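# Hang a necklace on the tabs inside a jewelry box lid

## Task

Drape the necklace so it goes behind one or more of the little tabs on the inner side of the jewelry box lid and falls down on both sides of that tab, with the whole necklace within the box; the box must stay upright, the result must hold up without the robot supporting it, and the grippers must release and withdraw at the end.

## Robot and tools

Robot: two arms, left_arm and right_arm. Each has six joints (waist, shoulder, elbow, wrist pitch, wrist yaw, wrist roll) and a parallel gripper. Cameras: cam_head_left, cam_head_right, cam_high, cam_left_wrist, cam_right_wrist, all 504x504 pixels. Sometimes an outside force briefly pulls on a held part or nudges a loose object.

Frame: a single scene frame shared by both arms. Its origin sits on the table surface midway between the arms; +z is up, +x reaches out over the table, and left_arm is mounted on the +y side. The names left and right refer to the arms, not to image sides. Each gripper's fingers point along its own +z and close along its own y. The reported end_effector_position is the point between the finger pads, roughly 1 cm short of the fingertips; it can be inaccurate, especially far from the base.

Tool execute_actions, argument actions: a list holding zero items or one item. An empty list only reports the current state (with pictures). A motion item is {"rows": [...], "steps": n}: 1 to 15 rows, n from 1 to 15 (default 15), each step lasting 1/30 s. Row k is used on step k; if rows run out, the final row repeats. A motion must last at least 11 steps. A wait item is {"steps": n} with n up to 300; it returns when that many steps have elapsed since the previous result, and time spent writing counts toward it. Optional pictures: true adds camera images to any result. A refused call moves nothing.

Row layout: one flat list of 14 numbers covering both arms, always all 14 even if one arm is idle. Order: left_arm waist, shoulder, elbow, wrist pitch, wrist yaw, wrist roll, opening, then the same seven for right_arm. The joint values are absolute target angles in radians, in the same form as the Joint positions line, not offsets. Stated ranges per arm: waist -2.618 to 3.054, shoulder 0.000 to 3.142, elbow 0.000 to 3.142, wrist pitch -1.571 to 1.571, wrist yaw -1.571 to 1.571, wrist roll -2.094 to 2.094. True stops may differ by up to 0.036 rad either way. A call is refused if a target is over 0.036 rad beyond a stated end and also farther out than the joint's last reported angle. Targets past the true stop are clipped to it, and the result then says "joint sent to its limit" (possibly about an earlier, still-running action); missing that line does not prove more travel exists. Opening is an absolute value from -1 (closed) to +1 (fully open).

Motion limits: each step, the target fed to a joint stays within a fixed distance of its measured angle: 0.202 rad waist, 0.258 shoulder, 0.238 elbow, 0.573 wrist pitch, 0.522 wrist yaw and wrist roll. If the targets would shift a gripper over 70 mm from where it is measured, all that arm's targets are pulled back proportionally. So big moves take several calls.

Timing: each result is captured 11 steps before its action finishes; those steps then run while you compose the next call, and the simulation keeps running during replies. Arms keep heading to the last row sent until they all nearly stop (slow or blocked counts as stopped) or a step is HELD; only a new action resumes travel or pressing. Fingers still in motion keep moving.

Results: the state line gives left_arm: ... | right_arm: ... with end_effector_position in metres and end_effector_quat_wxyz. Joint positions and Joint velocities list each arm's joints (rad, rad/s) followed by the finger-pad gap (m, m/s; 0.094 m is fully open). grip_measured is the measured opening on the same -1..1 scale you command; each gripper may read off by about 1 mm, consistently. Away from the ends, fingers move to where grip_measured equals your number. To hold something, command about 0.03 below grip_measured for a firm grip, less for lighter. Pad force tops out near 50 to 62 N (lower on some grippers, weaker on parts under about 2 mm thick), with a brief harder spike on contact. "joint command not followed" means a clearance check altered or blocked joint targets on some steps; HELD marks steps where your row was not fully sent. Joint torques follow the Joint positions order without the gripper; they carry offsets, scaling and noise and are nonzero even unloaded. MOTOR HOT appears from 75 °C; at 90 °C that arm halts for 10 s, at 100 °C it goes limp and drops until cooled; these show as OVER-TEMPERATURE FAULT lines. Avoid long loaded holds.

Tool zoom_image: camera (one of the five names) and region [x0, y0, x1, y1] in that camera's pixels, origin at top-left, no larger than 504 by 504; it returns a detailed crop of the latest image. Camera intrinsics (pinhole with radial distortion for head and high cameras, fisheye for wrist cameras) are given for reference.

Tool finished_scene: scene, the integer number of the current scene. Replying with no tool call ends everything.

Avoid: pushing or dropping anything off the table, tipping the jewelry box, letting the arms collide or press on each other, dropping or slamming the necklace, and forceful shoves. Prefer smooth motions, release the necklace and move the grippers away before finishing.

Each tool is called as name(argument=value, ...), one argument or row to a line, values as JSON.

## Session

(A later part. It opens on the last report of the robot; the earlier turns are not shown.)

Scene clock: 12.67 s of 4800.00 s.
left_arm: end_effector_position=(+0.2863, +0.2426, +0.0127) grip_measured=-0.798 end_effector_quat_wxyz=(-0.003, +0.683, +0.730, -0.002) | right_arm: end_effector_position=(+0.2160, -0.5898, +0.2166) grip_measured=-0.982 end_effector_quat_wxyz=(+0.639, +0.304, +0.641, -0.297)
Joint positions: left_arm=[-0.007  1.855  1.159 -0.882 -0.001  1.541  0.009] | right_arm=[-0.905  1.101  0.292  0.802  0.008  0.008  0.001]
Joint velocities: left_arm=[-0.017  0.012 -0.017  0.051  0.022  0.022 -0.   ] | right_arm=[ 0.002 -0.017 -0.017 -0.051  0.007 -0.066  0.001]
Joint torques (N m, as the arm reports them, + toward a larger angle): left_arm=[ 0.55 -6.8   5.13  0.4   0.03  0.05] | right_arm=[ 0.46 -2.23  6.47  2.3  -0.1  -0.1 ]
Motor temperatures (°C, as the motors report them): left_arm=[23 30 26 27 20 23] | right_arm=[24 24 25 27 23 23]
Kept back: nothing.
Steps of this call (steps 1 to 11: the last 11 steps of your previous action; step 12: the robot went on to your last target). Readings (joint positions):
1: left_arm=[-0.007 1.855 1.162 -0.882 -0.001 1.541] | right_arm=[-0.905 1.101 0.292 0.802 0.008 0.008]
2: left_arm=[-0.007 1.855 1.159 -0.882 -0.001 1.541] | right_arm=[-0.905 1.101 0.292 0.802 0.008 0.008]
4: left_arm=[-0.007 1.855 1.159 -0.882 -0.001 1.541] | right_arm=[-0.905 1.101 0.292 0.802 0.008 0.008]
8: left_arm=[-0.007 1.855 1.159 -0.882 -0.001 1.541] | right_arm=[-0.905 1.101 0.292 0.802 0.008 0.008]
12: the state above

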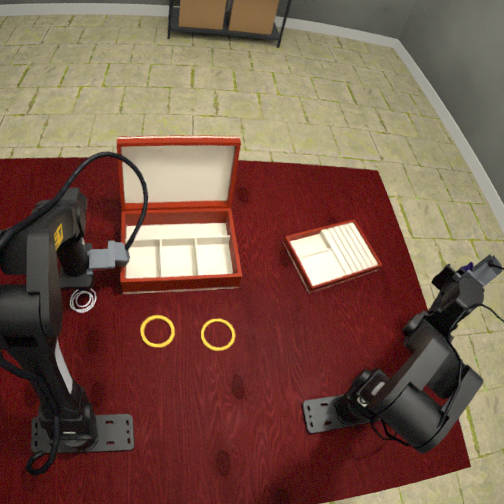

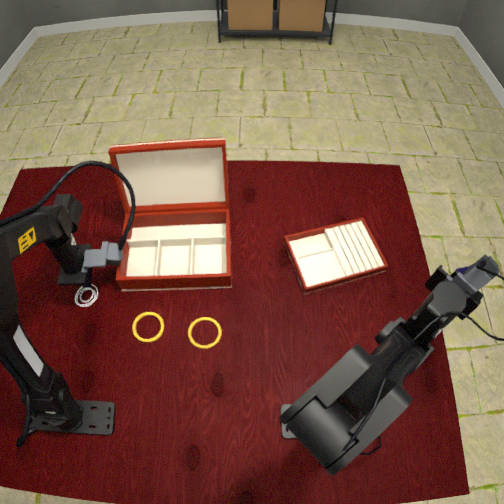

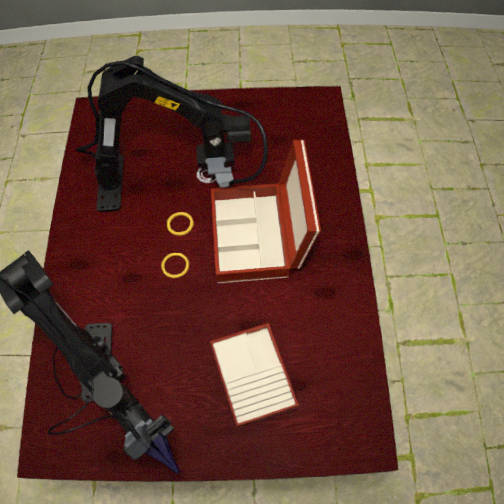

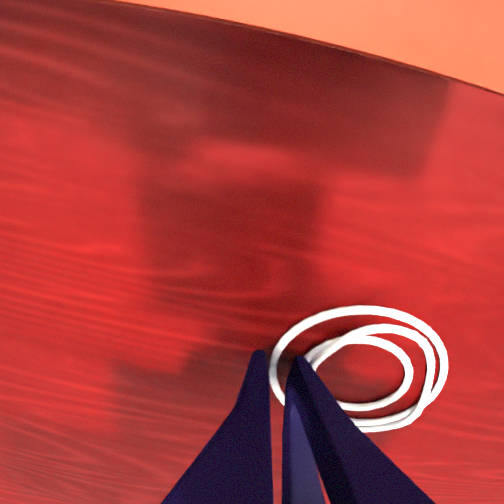

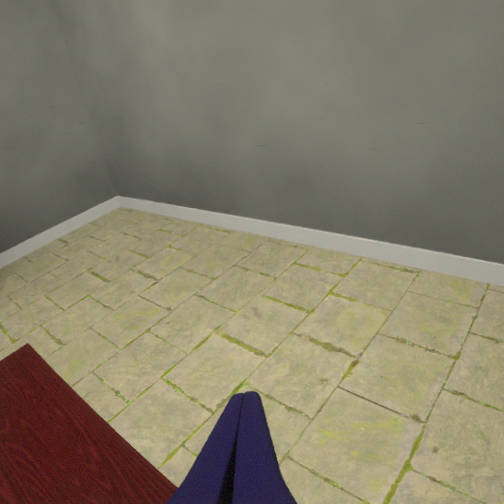

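execute_actions(
  actions=[
    {"rows":[[0.0,1.88,1.138,-0.89,0,1.55,-0.8,-0.9,1.1,0.3,0.8,0,0,-1],[0.0,1.888,1.138,-0.89,0,1.55,-0.8,-0.9,1.1,0.3,0.8,0,0,-1]],"steps":15},
  ],
)

execute_actions(
  actions=[
    {"rows":[[0.0,1.888,1.138,-0.89,0,1.55,-1,-0.9,1.1,0.3,0.8,0,0,-1]],"steps":15},
  ],
)

execute_actions(
  actions=[
    {"rows":[[0.0,1.85,1.16,-0.89,0,1.55,-1,-0.9,1.1,0.3,0.8,0,0,-1],[0.0,1.8,1.2,-0.95,0,1.55,-1,-0.9,1.1,0.3,0.8,0,0,-1],[0.0,1.76,1.23,-1.02,0,1.55,-1,-0.9,1.1,0.3,0.8,0,0,-1]],"steps":15},
  ],
)

execute_actions(
  actions=[
    {"steps":15},
  ],
  pictures=true,
)

Scene clock: 13.43 s of 4800.00 s.
left_arm: end_effector_position=(+0.2862, +0.2426, +0.0116) grip_measured=-0.798 end_effector_quat_wxyz=(-0.003, +0.683, +0.730, -0.003) | right_arm: end_effector_position=(+0.2160, -0.5898, +0.2166) grip_measured=-0.982 end_effector_quat_wxyz=(+0.639, +0.304, +0.641, -0.297)
Joint positions: left_arm=[-0.007  1.858  1.159 -0.881 -0.001  1.541  0.009] | right_arm=[-0.905  1.101  0.292  0.802  0.008  0.008  0.001]
Joint velocities: left_arm=[ 0.007  0.061  0.002 -0.022  0.022 -0.051 -0.001] | right_arm=[ 0.007  0.007  0.002  0.037 -0.037  0.037 -0.001]
Joint torques (N m, as the arm reports them, + toward a larger angle): left_arm=[ 0.51 -5.87  5.21  0.39  0.03  0.03] | right_arm=[ 0.6  -2.22  6.32  2.32 -0.15 -0.08]
Motor temperatures (°C, as the motors report them): left_arm=[23 31 26 27 20 23] | right_arm=[24 24 25 27 23 23]
Steps of this call (steps 1 to 15: the robot went on to your last target; steps 16 to 19: nothing new was sent; steps 20 to 23: the first 4 steps of this action). Readings (joint positions):
20: left_arm=[-0.007 1.855 1.159 -0.882 -0.001 1.541] | right_arm=[-0.905 1.101 0.292 0.802 0.008 0.008]
21: left_arm=[-0.007 1.856 1.159 -0.882 -0.001 1.541] | right_arm=[-0.905 1.101 0.292 0.802 0.008 0.008]
23: the state above

Scene clock: 13.93 s of 4800.00 s.
left_arm: end_effector_position=(+0.2863, +0.2426, +0.0105) grip_measured=-0.987 end_effector_quat_wxyz=(-0.004, +0.683, +0.730, -0.004) | right_arm: end_effector_position=(+0.2160, -0.5898, +0.2166) grip_measured=-0.982 end_effector_quat_wxyz=(+0.639, +0.304, +0.641, -0.297)
Joint positions: left_arm=[-0.007  1.862  1.159 -0.879 -0.001  1.541  0.001] | right_arm=[-0.905  1.101  0.292  0.802  0.008  0.008  0.001]
Joint velocities: left_arm=[-0.007 -0.017  0.022 -0.022  0.022 -0.037 -0.001] | right_arm=[-0.012 -0.002 -0.017 -0.037 -0.007 -0.037 -0.   ]
Joint torques (N m, as the arm reports them, + toward a larger angle): left_arm=[ 0.54 -5.71  5.09  0.37  0.04  0.05] | right_arm=[ 0.42 -2.5   6.27  2.32 -0.09 -0.1 ]
Motor temperatures (°C, as the motors report them): left_arm=[23 31 26 27 20 23] | right_arm=[24 24 25 27 23 23]
Steps of this call (steps 1 to 11: the last 11 steps of your previous action; steps 12 to 15: the first 4 steps of this action). Readings (joint positions):
12: left_arm=[-0.007 1.862 1.159 -0.880 -0.001 1.541] | right_arm=[-0.905 1.101 0.292 0.802 0.008 0.008]
13: left_arm=[-0.007 1.862 1.159 -0.879 -0.001 1.541] | right_arm=[-0.905 1.101 0.292 0.802 0.008 0.008]
15: the state above

Scene clock: 14.43 s of 4800.00 s.
left_arm: end_effector_position=(+0.2823, +0.2424, +0.0223) grip_measured=-0.988 end_effector_quat_wxyz=(-0.005, +0.683, +0.730, -0.005) | right_arm: end_effector_position=(+0.2160, -0.5898, +0.2166) grip_measured=-0.982 end_effector_quat_wxyz=(+0.639, +0.304, +0.641, -0.297)
Joint positions: left_arm=[-0.007  1.832  1.171 -0.925 -0.001  1.541  0.001] | right_arm=[-0.905  1.101  0.292  0.802  0.008  0.008  0.001]
Joint velocities: left_arm=[-0.002 -0.559  0.217 -0.711  0.066 -0.022  0.   ] | right_arm=[-0.007 -0.002 -0.002  0.022  0.022 -0.051  0.001]
Joint torques (N m, as the arm reports them, + toward a larger angle): left_arm=[  0.54 -10.37  10.92   0.5    0.03   0.03] | right_arm=[ 0.53 -2.33  6.55  2.36 -0.13 -0.09]
Motor temperatures (°C, as the motors report them): left_arm=[23 31 26 27 20 23] | right_arm=[24 24 25 27 23 23]
Steps of this call (steps 1 to 11: the last 11 steps of your previous action; steps 12 to 15: the first 4 steps of this action). Readings (joint positions):
12: left_arm=[-0.007 1.862 1.159 -0.879 -0.001 1.541] | right_arm=[-0.905 1.101 0.292 0.802 0.008 0.008]
13: left_arm=[-0.007 1.858 1.161 -0.883 -0.001 1.541] | right_arm=[-0.905 1.101 0.292 0.802 0.008 0.008]
15: the state above

Scene clock: 14.93 s of 4800.00 s.
left_arm: end_effector_position=(+0.2843, +0.2425, +0.0529) grip_measured=-0.988 end_effector_quat_wxyz=(+0.008, +0.683, +0.730, +0.009) | right_arm: end_effector_position=(+0.2160, -0.5898, +0.2166) grip_measured=-0.982 end_effector_quat_wxyz=(+0.639, +0.304, +0.641, -0.297)
Joint positions: left_arm=[-0.007  1.763  1.215 -0.999 -0.001  1.541  0.001] | right_arm=[-0.905  1.101  0.292  0.802  0.008  0.008  0.001]
Joint velocities: left_arm=[-0.017 -0.002 -0.012 -0.037  0.007  0.007  0.   ] | right_arm=[-0.022 -0.007 -0.017  0.037  0.007 -0.125 -0.001]
Joint torques (N m, as the arm reports them, + toward a larger angle): left_arm=[ 0.54 -7.25  8.66  0.35  0.04  0.04] | right_arm=[ 0.64 -2.33  6.42  2.32 -0.13 -0.07]
Motor temperatures (°C, as the motors report them): left_arm=[23 31 27 27 20 23] | right_arm=[24 24 25 27 23 23]
Kept back: nothing.
Steps of this call (steps 1 to 11: the last 11 steps of your previous action; steps 12 to 15: the robot went on to your last target). Readings (joint positions):
1: left_arm=[-0.007 1.813 1.180 -0.945 -0.001 1.541] | right_arm=[-0.905 1.101 0.292 0.802 0.008 0.008]
2: left_arm=[-0.007 1.795 1.190 -0.959 -0.001 1.541] | right_arm=[-0.905 1.101 0.292 0.802 0.008 0.008]
4: left_arm=[-0.007 1.770 1.207 -0.972 -0.001 1.541] | right_arm=[-0.905 1.101 0.292 0.802 0.008 0.008]
8: left_arm=[-0.007 1.763 1.215 -0.984 -0.001 1.541] | right_arm=[-0.905 1.101 0.292 0.802 0.008 0.008]
15: the state above

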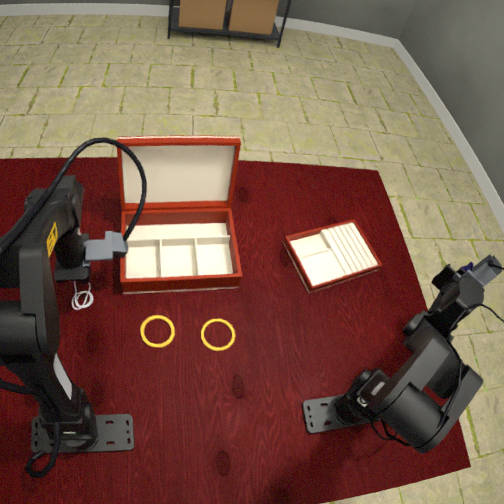

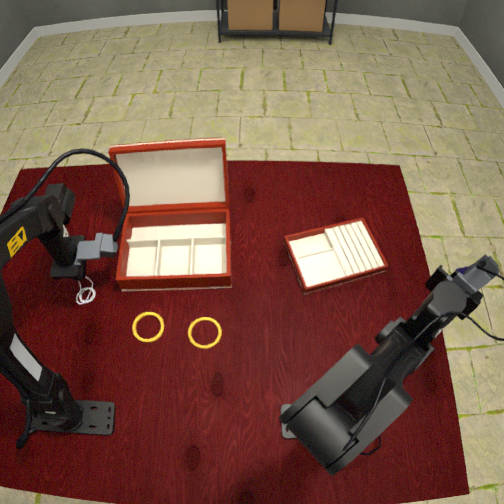

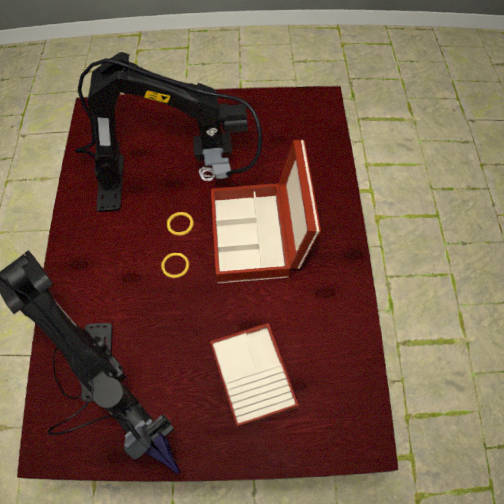

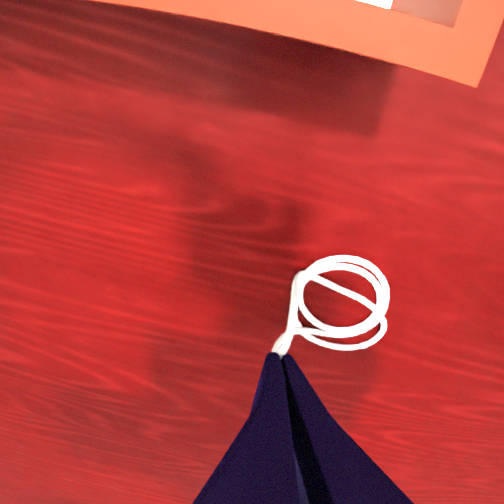

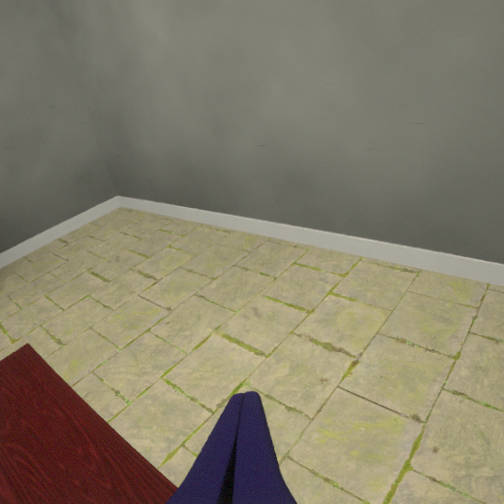

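execute_actions(
  actions=[
    {"rows":[[0.0,1.72,1.24,-1.03,0,1.55,-1,-0.9,1.1,0.3,0.8,0,0,-1],[0.0,1.68,1.25,-1.03,0,1.55,-1,-0.9,1.1,0.3,0.8,0,0,-1],[0.0,1.64,1.26,-1.03,0,1.55,-1,-0.9,1.1,0.3,0.8,0,0,-1],[0.0,1.6,1.27,-1.02,0,1.55,-1,-0.9,1.1,0.3,0.8,0,0,-1],[0.0,1.56,1.28,-1.01,0,1.55,-1,-0.9,1.1,0.3,0.8,0,0,-1],[0.0,1.52,1.29,-1.0,0,1.55,-1,-0.9,1.1,0.3,0.8,0,0,-1],[0.0,1.48,1.29,-0.98,0,1.55,-1,-0.9,1.1,0.3,0.8,0,0,-1],[0.0,1.44,1.28,-0.95,0,1.55,-1,-0.9,1.1,0.3,0.8,0,0,-1],[0.0,1.40,1.26,-0.9,0,1.55,-1,-0.9,1.1,0.3,0.8,0,0,-1],[0.0,1.36,1.24,-0.85,0,1.55,-1,-0.9,1.1,0.3,0.8,0,0,-1],[0.0,1.33,1.23,-0.8,0,1.55,-1,-0.9,1.1,0.3,0.8,0,0,-1],[0.0,1.3,1.22,-0.75,0,1.55,-1,-0.9,1.1,0.3,0.8,0,0,-1]],"steps":15},
  ],
)

execute_actions(
  actions=[
    {"steps":20},
  ],
  pictures=true,
)

Scene clock: 16.77 s of 4800.00 s.
left_arm: end_effector_position=(+0.2853, +0.2426, +0.0680) grip_measured=-0.988 end_effector_quat_wxyz=(+0.023, +0.683, +0.730, +0.024) | right_arm: end_effector_position=(+0.2160, -0.5898, +0.2166) grip_measured=-0.982 end_effector_quat_wxyz=(+0.639, +0.304, +0.641, -0.297)
Joint positions: left_arm=[-0.007  1.712  1.215 -1.007 -0.001  1.541  0.001] | right_arm=[-0.905  1.101  0.292  0.802  0.008  0.008  0.001]
Joint velocities: left_arm=[ 0.002 -0.847 -0.012 -0.007 -0.066 -0.051  0.001] | right_arm=[-0.007 -0.007 -0.002 -0.051 -0.007 -0.037 -0.001]
Joint torques (N m, as the arm reports them, + toward a larger angle): left_arm=[  0.49 -11.27  12.24   0.5    0.06   0.04] | right_arm=[ 0.53 -2.15  6.36  2.32 -0.11 -0.05]
Motor temperatures (°C, as the motors report them): left_arm=[23 31 27 27 20 23] | right_arm=[24 24 26 27 23 23]
Steps of this call (steps 1 to 15: the robot went on to your last target; steps 16 to 51: nothing new was sent; steps 52 to 55: the first 4 steps of this action). Readings (joint positions):
52: left_arm=[-0.007 1.761 1.215 -1.002 -0.001 1.541] | right_arm=[-0.905 1.101 0.292 0.802 0.008 0.008]
53: left_arm=[-0.007 1.753 1.215 -1.003 -0.001 1.541] | right_arm=[-0.905 1.101 0.292 0.802 0.008 0.008]
55: the state above

Scene clock: 17.43 s of 4800.00 s.
left_arm: end_effector_position=(+0.3338, +0.2444, +0.2400) grip_measured=-0.988 end_effector_quat_wxyz=(+0.261, +0.636, +0.677, +0.265) | right_arm: end_effector_position=(+0.2160, -0.5898, +0.2166) grip_measured=-0.982 end_effector_quat_wxyz=(+0.639, +0.304, +0.641, -0.297)
Joint positions: left_arm=[-0.007  1.291  1.24  -0.759 -0.001  1.547  0.001] | right_arm=[-0.905  1.101  0.292  0.802  0.008  0.008  0.001]
Joint velocities: left_arm=[-0.022 -0.007  0.017  0.007  0.007 -0.037 -0.   ] | right_arm=[ 0.002 -0.007 -0.007  0.007 -0.051 -0.007 -0.   ]
Joint torques (N m, as the arm reports them, + toward a larger angle): left_arm=[ 0.5  -3.25  7.09  1.8   0.04 -0.01] | right_arm=[ 0.34 -2.37  6.51  2.31 -0.11 -0.07]
Motor temperatures (°C, as the motors report them): left_arm=[23 31 27 27 20 23] | right_arm=[24 24 26 27 23 23]
Kept back: nothing.
Steps of this call (steps 1 to 11: the last 11 steps of your previous action; steps 12 to 20: the robot went on to your last target). Readings (joint positions):
1: left_arm=[-0.007 1.677 1.217 -1.007 -0.001 1.542] | right_arm=[-0.905 1.101 0.292 0.802 0.008 0.008]
2: left_arm=[-0.007 1.637 1.225 -1.007 -0.001 1.542] | right_arm=[-0.905 1.101 0.292 0.802 0.008 0.008]
4: left_arm=[-0.007 1.546 1.245 -0.995 -0.001 1.542] | right_arm=[-0.905 1.101 0.292 0.802 0.008 0.008]
8: left_arm=[-0.007 1.362 1.248 -0.891 -0.001 1.544] | right_arm=[-0.905 1.101 0.292 0.802 0.008 0.008]
20: the state above

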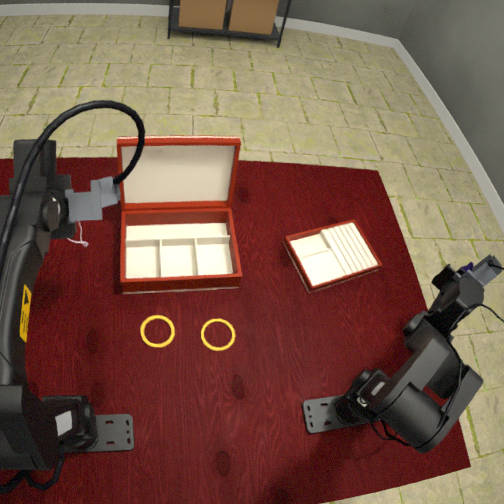

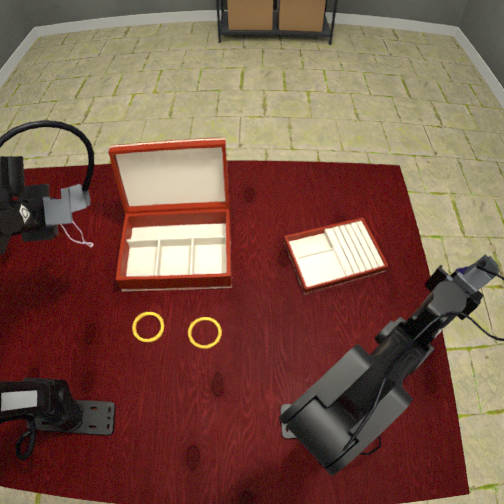

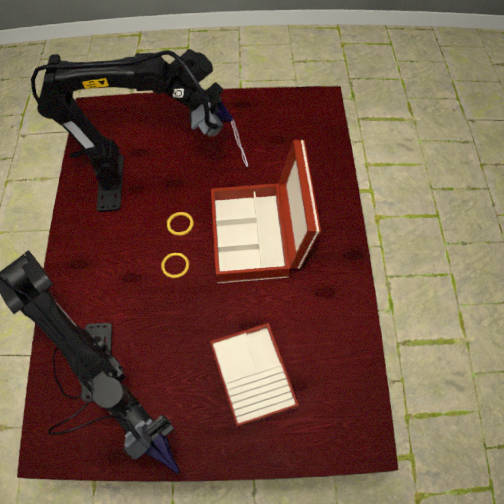

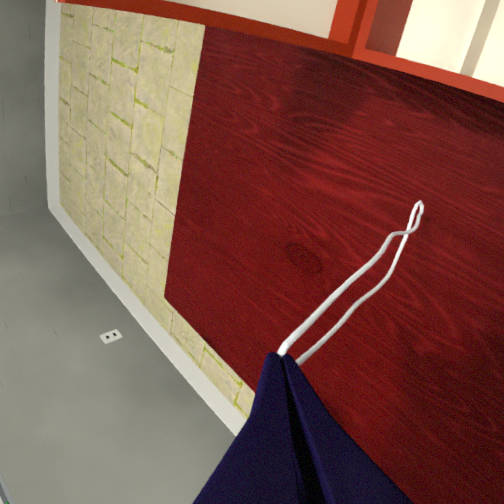

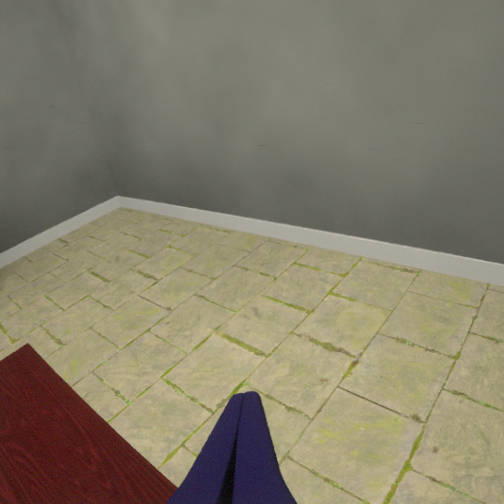

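execute_actions(
  actions=[
    {"rows":[[-0.04,1.3,1.18,-0.6,-0.05,1.55,-1,-0.9,1.1,0.3,0.8,0,0,-1],[-0.08,1.31,1.14,-0.45,-0.1,1.55,-1,-0.9,1.1,0.3,0.8,0,0,-1],[-0.12,1.32,1.1,-0.3,-0.15,1.55,-1,-0.9,1.1,0.3,0.8,0,0,-1],[-0.17,1.34,1.07,-0.17,-0.2,1.55,-1,-0.9,1.1,0.3,0.8,0,0,-1],[-0.22,1.36,1.04,-0.04,-0.25,1.55,-1,-0.9,1.1,0.3,0.8,0,0,-1],[-0.27,1.38,1.02,0.08,-0.3,1.55,-1,-0.9,1.1,0.3,0.8,0,0,-1],[-0.32,1.4,1.0,0.2,-0.35,1.55,-1,-0.9,1.1,0.3,0.8,0,0,-1],[-0.37,1.42,0.98,0.3,-0.4,1.55,-1,-0.9,1.1,0.3,0.8,0,0,-1],[-0.42,1.45,0.97,0.4,-0.45,1.55,-1,-0.9,1.1,0.3,0.8,0,0,-1],[-0.46,1.48,0.96,0.48,-0.5,1.55,-1,-0.9,1.1,0.3,0.8,0,0,-1],[-0.5,1.5,0.95,0.54,-0.55,1.55,-1,-0.9,1.1,0.3,0.8,0,0,-1],[-0.53,1.52,0.95,0.59,-0.6,1.55,-1,-0.9,1.1,0.3,0.8,0,0,-1],[-0.56,1.54,0.94,0.62,-0.63,1.55,-1,-0.9,1.1,0.3,0.8,0,0,-1],[-0.575,1.55,0.94,0.64,-0.64,1.55,-1,-0.9,1.1,0.3,0.8,0,0,-1]],"steps":15},
  ],
)

execute_actions(
  actions=[
    {"steps":25},
  ],
  pictures=true,
)

Scene clock: 19.40 s of 4800.00 s.
left_arm: end_effector_position=(+0.3612, +0.2335, +0.2436) grip_measured=-0.988 end_effector_quat_wxyz=(+0.289, +0.626, +0.647, +0.326) | right_arm: end_effector_position=(+0.2160, -0.5898, +0.2166) grip_measured=-0.982 end_effector_quat_wxyz=(+0.639, +0.304, +0.641, -0.297)
Joint positions: left_arm=[-0.074  1.295  1.155 -0.532 -0.082  1.547  0.001] | right_arm=[-0.905  1.101  0.292  0.802  0.008  0.008  0.001]
Joint velocities: left_arm=[-1.018  0.134 -0.969  2.527 -0.989  0.022  0.   ] | right_arm=[-0.002  0.002 -0.002  0.007 -0.037  0.051  0.   ]
Joint torques (N m, as the arm reports them, + toward a larger angle): left_arm=[-2.45 -1.29  6.97  1.73  0.35 -0.01] | right_arm=[ 0.27 -2.5   6.37  2.3  -0.11 -0.09]
Motor temperatures (°C, as the motors report them): left_arm=[23 31 27 27 20 23] | right_arm=[24 24 26 28 23 23]
Steps of this call (steps 1 to 30: the robot went on to your last target; steps 31 to 55: nothing new was sent; steps 56 to 59: the first 4 steps of this action). Readings (joint positions):
56: left_arm=[-0.010 1.291 1.233 -0.735 -0.008 1.547] | right_arm=[-0.905 1.101 0.292 0.802 0.008 0.008]
57: left_arm=[-0.020 1.291 1.216 -0.688 -0.026 1.547] | right_arm=[-0.905 1.101 0.292 0.802 0.008 0.008]
59: the state above

Scene clock: 20.23 s of 4800.00 s.
left_arm: end_effector_position=(+0.4221, +0.0807, +0.2991) grip_measured=-0.988 end_effector_quat_wxyz=(+0.492, +0.464, +0.524, +0.518) | right_arm: end_effector_position=(+0.2160, -0.5898, +0.2166) grip_measured=-0.982 end_effector_quat_wxyz=(+0.639, +0.304, +0.641, -0.297)
Joint positions: left_arm=[-0.583  1.552  0.952  0.624 -0.624  1.551  0.001] | right_arm=[-0.905  1.101  0.292  0.802  0.008  0.008  0.001]
Joint velocities: left_arm=[ 0.007  0.007 -0.007  0.037 -0.051 -0.037 -0.   ] | right_arm=[ 0.002 -0.017 -0.012 -0.007  0.051  0.007  0.001]
Joint torques (N m, as the arm reports them, + toward a larger angle): left_arm=[ 0.61 -6.46  7.88  2.11 -0.08 -0.04] | right_arm=[ 0.5  -2.35  6.31  2.32 -0.1  -0.1 ]
Motor temperatures (°C, as the motors report them): left_arm=[23 31 27 28 20 23] | right_arm=[24 24 26 28 23 23]
Kept back: nothing.
Steps of this call (steps 1 to 11: the last 11 steps of your previous action; steps 12 to 25: the robot went on to your last target). Readings (joint positions):
1: left_arm=[-0.115 1.304 1.122 -0.440 -0.117 1.548] | right_arm=[-0.905 1.101 0.292 0.802 0.008 0.008]
2: left_arm=[-0.163 1.321 1.091 -0.343 -0.153 1.548] | right_arm=[-0.905 1.101 0.292 0.802 0.008 0.008]
4: left_arm=[-0.266 1.371 1.039 -0.138 -0.230 1.548] | right_arm=[-0.905 1.101 0.292 0.802 0.008 0.008]
8: left_arm=[-0.462 1.485 0.976 0.233 -0.397 1.549] | right_arm=[-0.905 1.101 0.292 0.802 0.008 0.008]
25: the state above

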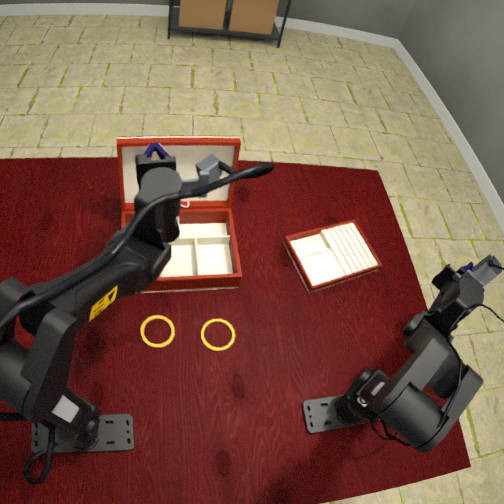

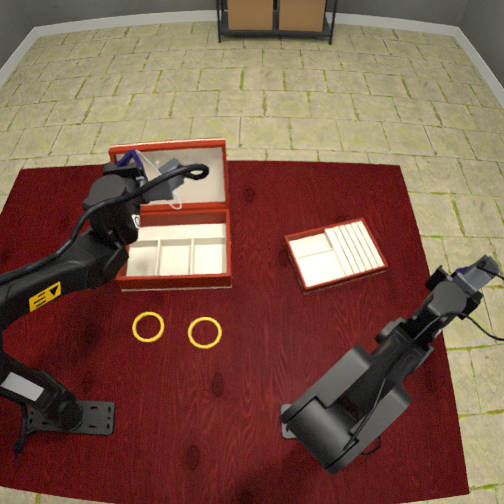

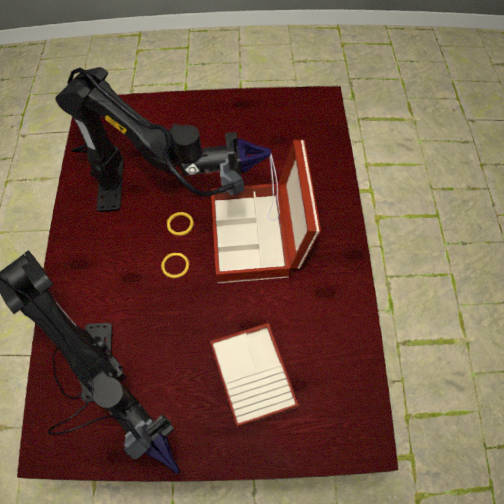

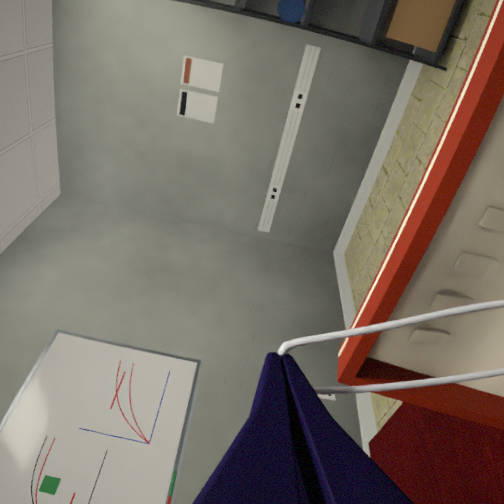

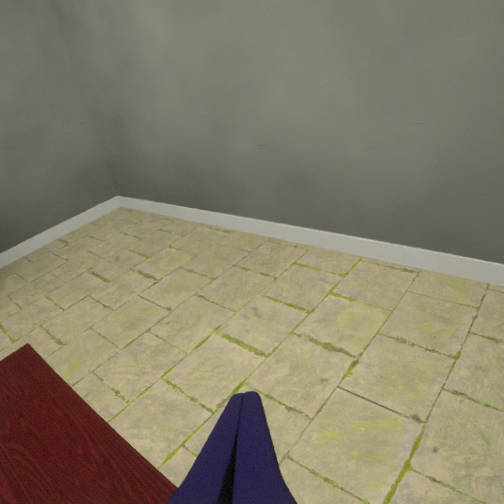

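execute_actions(
  actions=[
    {"rows":[[-0.59,1.58,0.94,0.67,-0.65,1.55,-1,-0.9,1.1,0.3,0.8,0,0,-1],[-0.605,1.62,0.94,0.71,-0.66,1.55,-1,-0.9,1.1,0.3,0.8,0,0,-1],[-0.62,1.66,0.93,0.75,-0.675,1.55,-1,-0.9,1.1,0.3,0.8,0,0,-1],[-0.635,1.70,0.93,0.79,-0.69,1.55,-1,-0.9,1.1,0.3,0.8,0,0,-1],[-0.645,1.74,0.92,0.83,-0.70,1.55,-1,-0.9,1.1,0.3,0.8,0,0,-1],[-0.655,1.78,0.92,0.87,-0.71,1.55,-1,-0.9,1.1,0.3,0.8,0,0,-1],[-0.665,1.81,0.91,0.91,-0.72,1.55,-1,-0.9,1.1,0.3,0.8,0,0,-1],[-0.67,1.84,0.91,0.94,-0.73,1.55,-1,-0.9,1.1,0.3,0.8,0,0,-1],[-0.675,1.86,0.905,0.97,-0.735,1.55,-1,-0.9,1.1,0.3,0.8,0,0,-1]],"steps":15},
  ],
)

execute_actions(
  actions=[
    {"steps":20},
  ],
  pictures=true,
)

Scene clock: 21.43 s of 4800.00 s.
left_arm: end_effector_position=(+0.4265, +0.0764, +0.2949) grip_measured=-0.988 end_effector_quat_wxyz=(+0.499, +0.448, +0.526, +0.523) | right_arm: end_effector_position=(+0.2160, -0.5898, +0.2166) grip_measured=-0.982 end_effector_quat_wxyz=(+0.639, +0.304, +0.641, -0.297)
Joint positions: left_arm=[-0.594  1.6    0.952  0.705 -0.653  1.551  0.001] | right_arm=[-0.905  1.101  0.292  0.802  0.008  0.008  0.001]
Joint velocities: left_arm=[-0.276  0.779 -0.002  0.901 -0.256 -0.022  0.   ] | right_arm=[-0.017  0.017 -0.022 -0.007 -0.051  0.022 -0.   ]
Joint torques (N m, as the arm reports them, + toward a larger angle): left_arm=[-1.8  -2.7   6.86  1.41  0.17 -0.06] | right_arm=[ 0.4  -2.42  6.29  2.32 -0.14 -0.13]
Motor temperatures (°C, as the motors report them): left_arm=[23 31 27 28 20 23] | right_arm=[24 24 26 28 23 23]
Steps of this call (steps 1 to 30: the robot went on to your last target; steps 31 to 32: nothing new was sent; steps 33 to 36: the first 4 steps of this action). Readings (joint positions):
33: left_arm=[-0.583 1.554 0.952 0.635 -0.632 1.551] | right_arm=[-0.905 1.101 0.292 0.802 0.008 0.008]
34: left_arm=[-0.584 1.561 0.952 0.649 -0.636 1.551] | right_arm=[-0.905 1.101 0.292 0.802 0.008 0.008]
36: the state above

Scene clock: 22.10 s of 4800.00 s.
left_arm: end_effector_position=(+0.4348, +0.0364, +0.1968) grip_measured=-0.988 end_effector_quat_wxyz=(+0.473, +0.479, +0.528, +0.518) | right_arm: end_effector_position=(+0.2160, -0.5898, +0.2166) grip_measured=-0.982 end_effector_quat_wxyz=(+0.639, +0.304, +0.641, -0.297)
Joint positions: left_arm=[-0.674  1.878  0.903  0.953 -0.723  1.552  0.001] | right_arm=[-0.905  1.101  0.292  0.802  0.008  0.008  0.001]
Joint velocities: left_arm=[-0.002 -0.007  0.002  0.066 -0.007  0.037  0.   ] | right_arm=[-0.007 -0.046 -0.012 -0.037  0.051 -0.081  0.001]
Joint torques (N m, as the arm reports them, + toward a larger angle): left_arm=[-0.03 -9.52  7.74  2.08 -0.07 -0.06] | right_arm=[ 0.46 -2.26  6.24  2.3  -0.11 -0.07]
Motor temperatures (°C, as the motors report them): left_arm=[23 31 28 28 20 23] | right_arm=[24 24 26 28 23 23]
Kept back: nothing.
Steps of this call (steps 1 to 11: the last 11 steps of your previous action; steps 12 to 20: the robot went on to your last target). Readings (joint positions):
1: left_arm=[-0.604 1.632 0.952 0.738 -0.662 1.551] | right_arm=[-0.905 1.101 0.292 0.802 0.008 0.008]
2: left_arm=[-0.617 1.670 0.952 0.771 -0.671 1.551] | right_arm=[-0.905 1.101 0.292 0.802 0.008 0.008]
4: left_arm=[-0.643 1.756 0.950 0.828 -0.685 1.551] | right_arm=[-0.905 1.101 0.292 0.802 0.008 0.008]
8: left_arm=[-0.673 1.869 0.915 0.880 -0.701 1.552] | right_arm=[-0.905 1.101 0.292 0.802 0.008 0.008]
20: the state above

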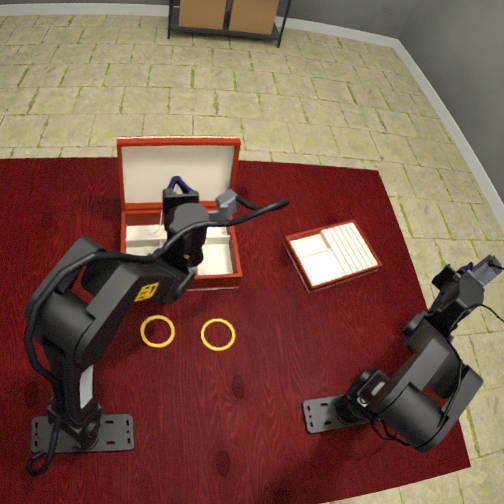

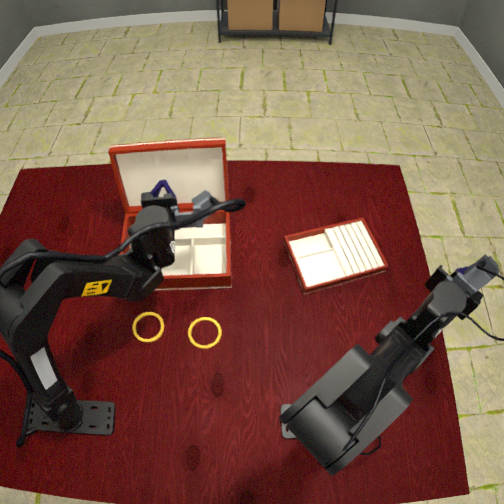

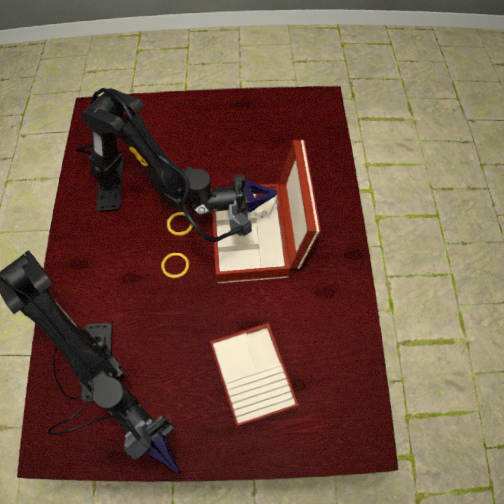

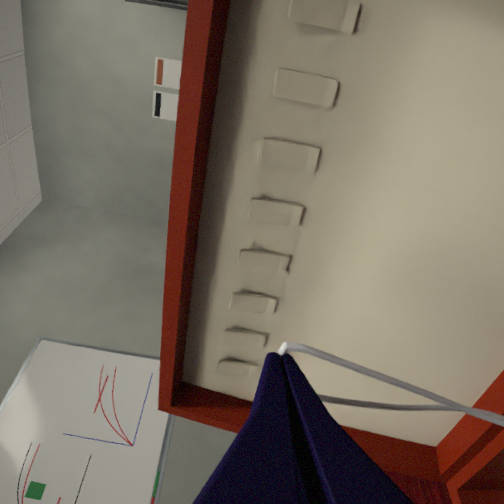

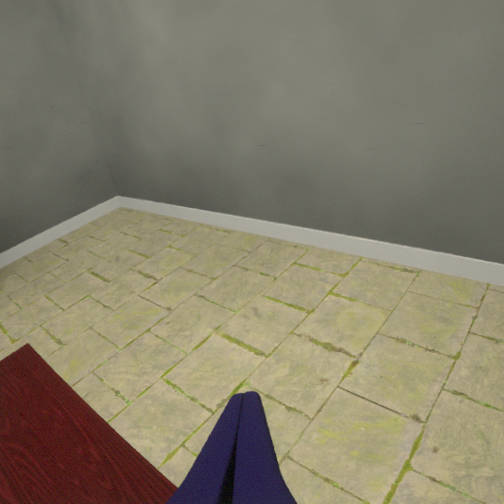

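execute_actions(
  actions=[
    {"rows":[[-0.675,1.855,0.93,0.94,-0.735,1.55,-1,-0.9,1.1,0.3,0.8,0,0,-1],[-0.675,1.845,0.95,0.92,-0.735,1.55,-1,-0.9,1.1,0.3,0.8,0,0,-1],[-0.675,1.835,0.97,0.9,-0.735,1.55,-1,-0.9,1.1,0.3,0.8,0,0,-1],[-0.675,1.825,0.985,0.88,-0.735,1.55,-1,-0.9,1.1,0.3,0.8,0,0,-1],[-0.675,1.82,1.0,0.865,-0.735,1.55,-1,-0.9,1.1,0.3,0.8,0,0,-1]],"steps":15},
  ],
)

execute_actions(
  actions=[
    {"steps":15},
  ],
  pictures=true,
)

Scene clock: 23.03 s of 4800.00 s.
left_arm: end_effector_position=(+0.4367, +0.0354, +0.2021) grip_measured=-0.988 end_effector_quat_wxyz=(+0.473, +0.478, +0.529, +0.518) | right_arm: end_effector_position=(+0.2160, -0.5898, +0.2166) grip_measured=-0.982 end_effector_quat_wxyz=(+0.639, +0.304, +0.641, -0.297)
Joint positions: left_arm=[-0.674  1.871  0.921  0.929 -0.725  1.552  0.001] | right_arm=[-0.905  1.101  0.292  0.802  0.008  0.008  0.001]
Joint velocities: left_arm=[-0.007 -0.115  0.339 -0.462 -0.022  0.022  0.001] | right_arm=[ 0.002  0.017 -0.002 -0.007  0.037  0.022  0.   ]
Joint torques (N m, as the arm reports them, + toward a larger angle): left_arm=[  0.01 -11.11  11.42   2.2   -0.08  -0.07] | right_arm=[ 0.42 -2.35  6.38  2.31 -0.14 -0.09]
Motor temperatures (°C, as the motors report them): left_arm=[23 31 28 28 20 23] | right_arm=[24 24 26 28 23 23]
Steps of this call (steps 1 to 24: the robot went on to your last target; steps 25 to 28: the first 4 steps of this action). Readings (joint positions):
25: left_arm=[-0.674 1.878 0.903 0.960 -0.725 1.552] | right_arm=[-0.905 1.101 0.292 0.802 0.008 0.008]
26: left_arm=[-0.674 1.877 0.905 0.955 -0.725 1.552] | right_arm=[-0.905 1.101 0.292 0.802 0.008 0.008]
28: the state above

Scene clock: 23.53 s of 4800.00 s.
left_arm: end_effector_position=(+0.4407, +0.0326, +0.2361) grip_measured=-0.988 end_effector_quat_wxyz=(+0.492, +0.459, +0.526, +0.520) | right_arm: end_effector_position=(+0.2160, -0.5898, +0.2166) grip_measured=-0.982 end_effector_quat_wxyz=(+0.639, +0.304, +0.641, -0.297)
Joint positions: left_arm=[-0.674  1.83   0.979  0.884 -0.726  1.552  0.001] | right_arm=[-0.905  1.101  0.292  0.802  0.008  0.008  0.001]
Joint velocities: left_arm=[-0.002 -0.007 -0.012  0.007  0.037 -0.007 -0.001] | right_arm=[-0.002 -0.012  0.007  0.051 -0.037 -0.007 -0.   ]
Joint torques (N m, as the arm reports them, + toward a larger angle): left_arm=[-0.02 -8.99  9.84  1.8  -0.04 -0.07] | right_arm=[ 0.56 -2.25  6.36  2.36 -0.12 -0.09]
Motor temperatures (°C, as the motors report them): left_arm=[23 32 28 28 20 23] | right_arm=[24 24 26 28 23 23]
Kept back: nothing.
Steps of this call (steps 1 to 11: the last 11 steps of your previous action; steps 12 to 15: the robot went on to your last target). Readings (joint positions):
1: left_arm=[-0.674 1.866 0.934 0.915 -0.726 1.552] | right_arm=[-0.905 1.101 0.292 0.802 0.008 0.008]
2: left_arm=[-0.674 1.860 0.948 0.904 -0.726 1.552] | right_arm=[-0.905 1.101 0.292 0.802 0.008 0.008]
4: left_arm=[-0.674 1.846 0.968 0.898 -0.726 1.552] | right_arm=[-0.905 1.101 0.292 0.802 0.008 0.008]
8: left_arm=[-0.674 1.830 0.979 0.898 -0.726 1.552] | right_arm=[-0.905 1.101 0.292 0.802 0.008 0.008]
15: the state above

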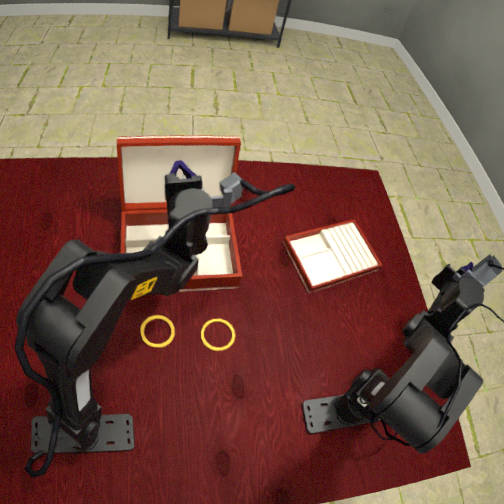

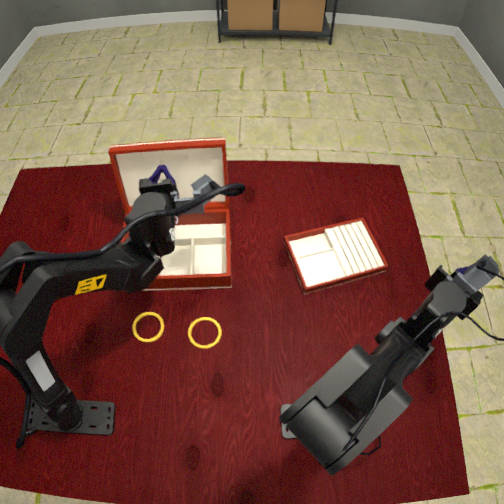

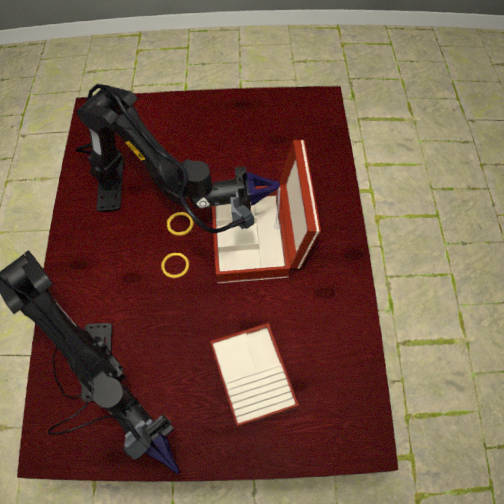

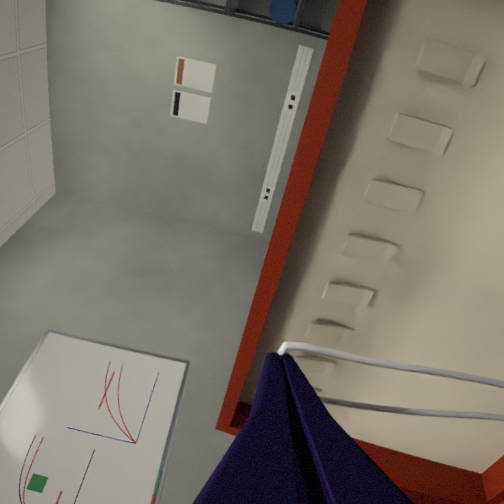

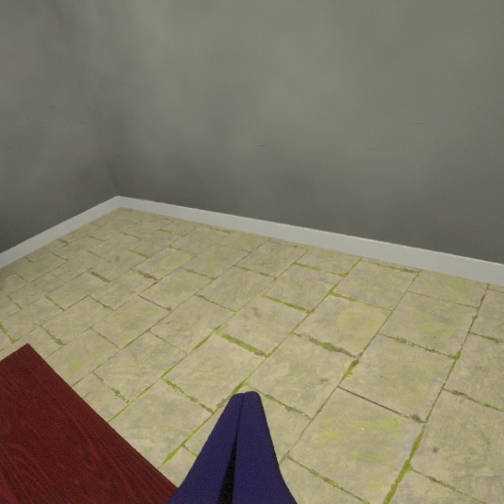

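execute_actions(
  actions=[
    {"rows":[[-0.665,1.845,1.02,0.86,-0.72,1.55,-1,-0.9,1.1,0.3,0.8,0,0,-1],[-0.655,1.86,1.04,0.85,-0.71,1.55,-1,-0.9,1.1,0.3,0.8,0,0,-1],[-0.645,1.875,1.06,0.845,-0.70,1.55,-1,-0.9,1.1,0.3,0.8,0,0,-1],[-0.635,1.89,1.08,0.835,-0.69,1.55,-1,-0.9,1.1,0.3,0.8,0,0,-1],[-0.625,1.905,1.10,0.83,-0.68,1.55,-1,-0.9,1.1,0.3,0.8,0,0,-1],[-0.615,1.92,1.115,0.82,-0.67,1.55,-1,-0.9,1.1,0.3,0.8,0,0,-1],[-0.607,1.93,1.13,0.815,-0.665,1.55,-1,-0.9,1.1,0.3,0.8,0,0,-1],[-0.60,1.94,1.145,0.81,-0.66,1.55,-1,-0.9,1.1,0.3,0.8,0,0,-1]],"steps":15},
  ],
)

execute_actions(
  actions=[
    {"steps":18},
  ],
  pictures=true,
)

Scene clock: 24.80 s of 4800.00 s.
left_arm: end_effector_position=(+0.4480, +0.0309, +0.2377) grip_measured=-0.988 end_effector_quat_wxyz=(+0.492, +0.459, +0.526, +0.520) | right_arm: end_effector_position=(+0.2160, -0.5898, +0.2166) grip_measured=-0.982 end_effector_quat_wxyz=(+0.639, +0.304, +0.641, -0.297)
Joint positions: left_arm=[-0.667  1.85   1.013  0.87  -0.719  1.552  0.001] | right_arm=[-0.905  1.101  0.292  0.802  0.008  0.008  0.001]
Joint velocities: left_arm=[ 0.149  0.354  0.579 -0.125  0.051  0.037 -0.   ] | right_arm=[-0.002 -0.007  0.017 -0.007 -0.022 -0.081  0.   ]
Joint torques (N m, as the arm reports them, + toward a larger angle): left_arm=[ 1.7  -7.03 10.82  1.81  0.12 -0.06] | right_arm=[ 0.53 -2.24  6.53  2.29 -0.11 -0.11]
Motor temperatures (°C, as the motors report them): left_arm=[23 32 28 29 20 23] | right_arm=[24 24 26 28 23 23]
Steps of this call (steps 1 to 15: the robot went on to your last target; steps 16 to 34: nothing new was sent; steps 35 to 38: the first 4 steps of this action). Readings (joint positions):
35: left_arm=[-0.674 1.830 0.979 0.881 -0.726 1.552] | right_arm=[-0.905 1.101 0.292 0.802 0.008 0.008]
36: left_arm=[-0.673 1.832 0.984 0.878 -0.725 1.552] | right_arm=[-0.905 1.101 0.292 0.802 0.008 0.008]
38: the state above

Scene clock: 25.40 s of 4800.00 s.
left_arm: end_effector_position=(+0.4808, +0.0419, +0.2330) grip_measured=-0.988 end_effector_quat_wxyz=(+0.481, +0.460, +0.531, +0.524) | right_arm: end_effector_position=(+0.2160, -0.5898, +0.2166) grip_measured=-0.982 end_effector_quat_wxyz=(+0.639, +0.304, +0.641, -0.297)
Joint positions: left_arm=[-0.601  1.928  1.117  0.827 -0.671  1.552  0.001] | right_arm=[-0.905  1.101  0.292  0.802  0.008  0.008  0.001]
Joint velocities: left_arm=[ 0.012  0.002  0.022 -0.066  0.037  0.037  0.   ] | right_arm=[-0.017  0.002 -0.012 -0.022 -0.037 -0.007 -0.001]
Joint torques (N m, as the arm reports them, + toward a larger angle): left_arm=[ 0.09 -8.3  10.71  1.85  0.16 -0.05] | right_arm=[ 0.34 -2.26  6.31  2.3  -0.06 -0.13]
Motor temperatures (°C, as the motors report them): left_arm=[23 32 28 29 20 23] | right_arm=[24 24 26 28 23 23]
Kept back: nothing.
Steps of this call (steps 1 to 11: the last 11 steps of your previous action; steps 12 to 18: the robot went on to your last target). Readings (joint positions):
1: left_arm=[-0.660 1.863 1.035 0.866 -0.713 1.552] | right_arm=[-0.905 1.101 0.292 0.802 0.008 0.008]
2: left_arm=[-0.651 1.877 1.056 0.862 -0.706 1.552] | right_arm=[-0.905 1.101 0.292 0.802 0.008 0.008]
4: left_arm=[-0.630 1.904 1.094 0.853 -0.693 1.552] | right_arm=[-0.905 1.101 0.292 0.802 0.008 0.008]
8: left_arm=[-0.602 1.926 1.117 0.837 -0.681 1.552] | right_arm=[-0.905 1.101 0.292 0.802 0.008 0.008]
18: the state above

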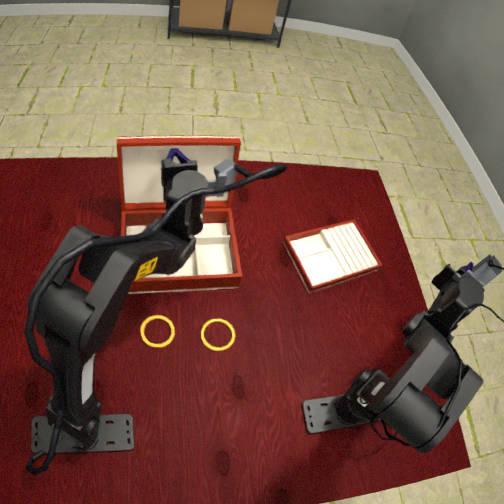

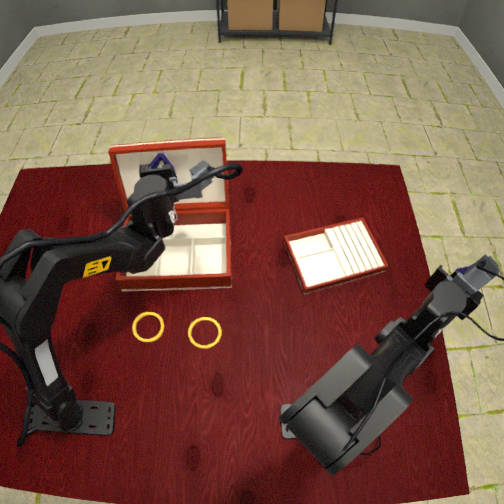

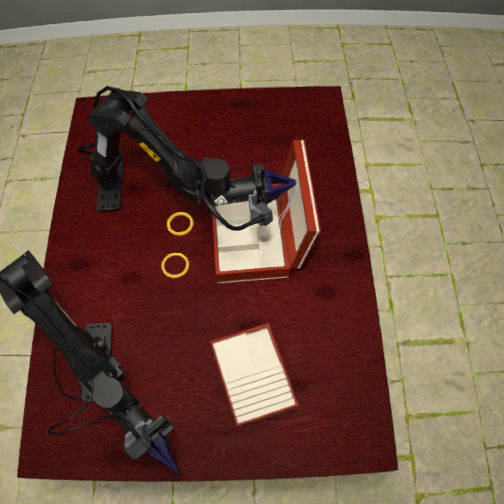

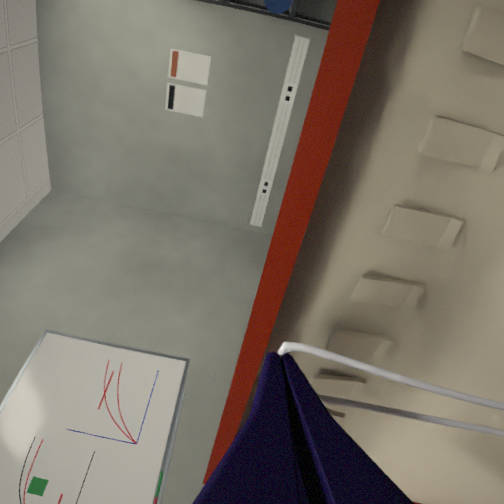

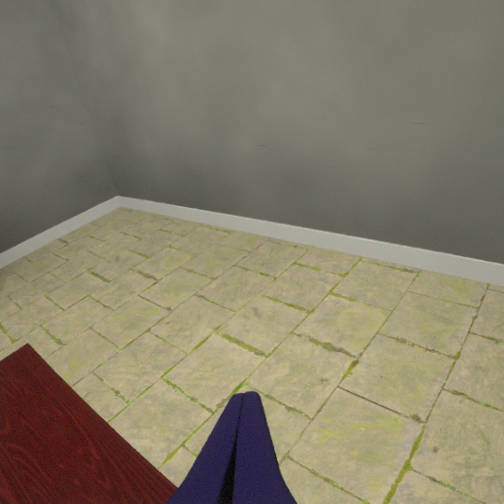

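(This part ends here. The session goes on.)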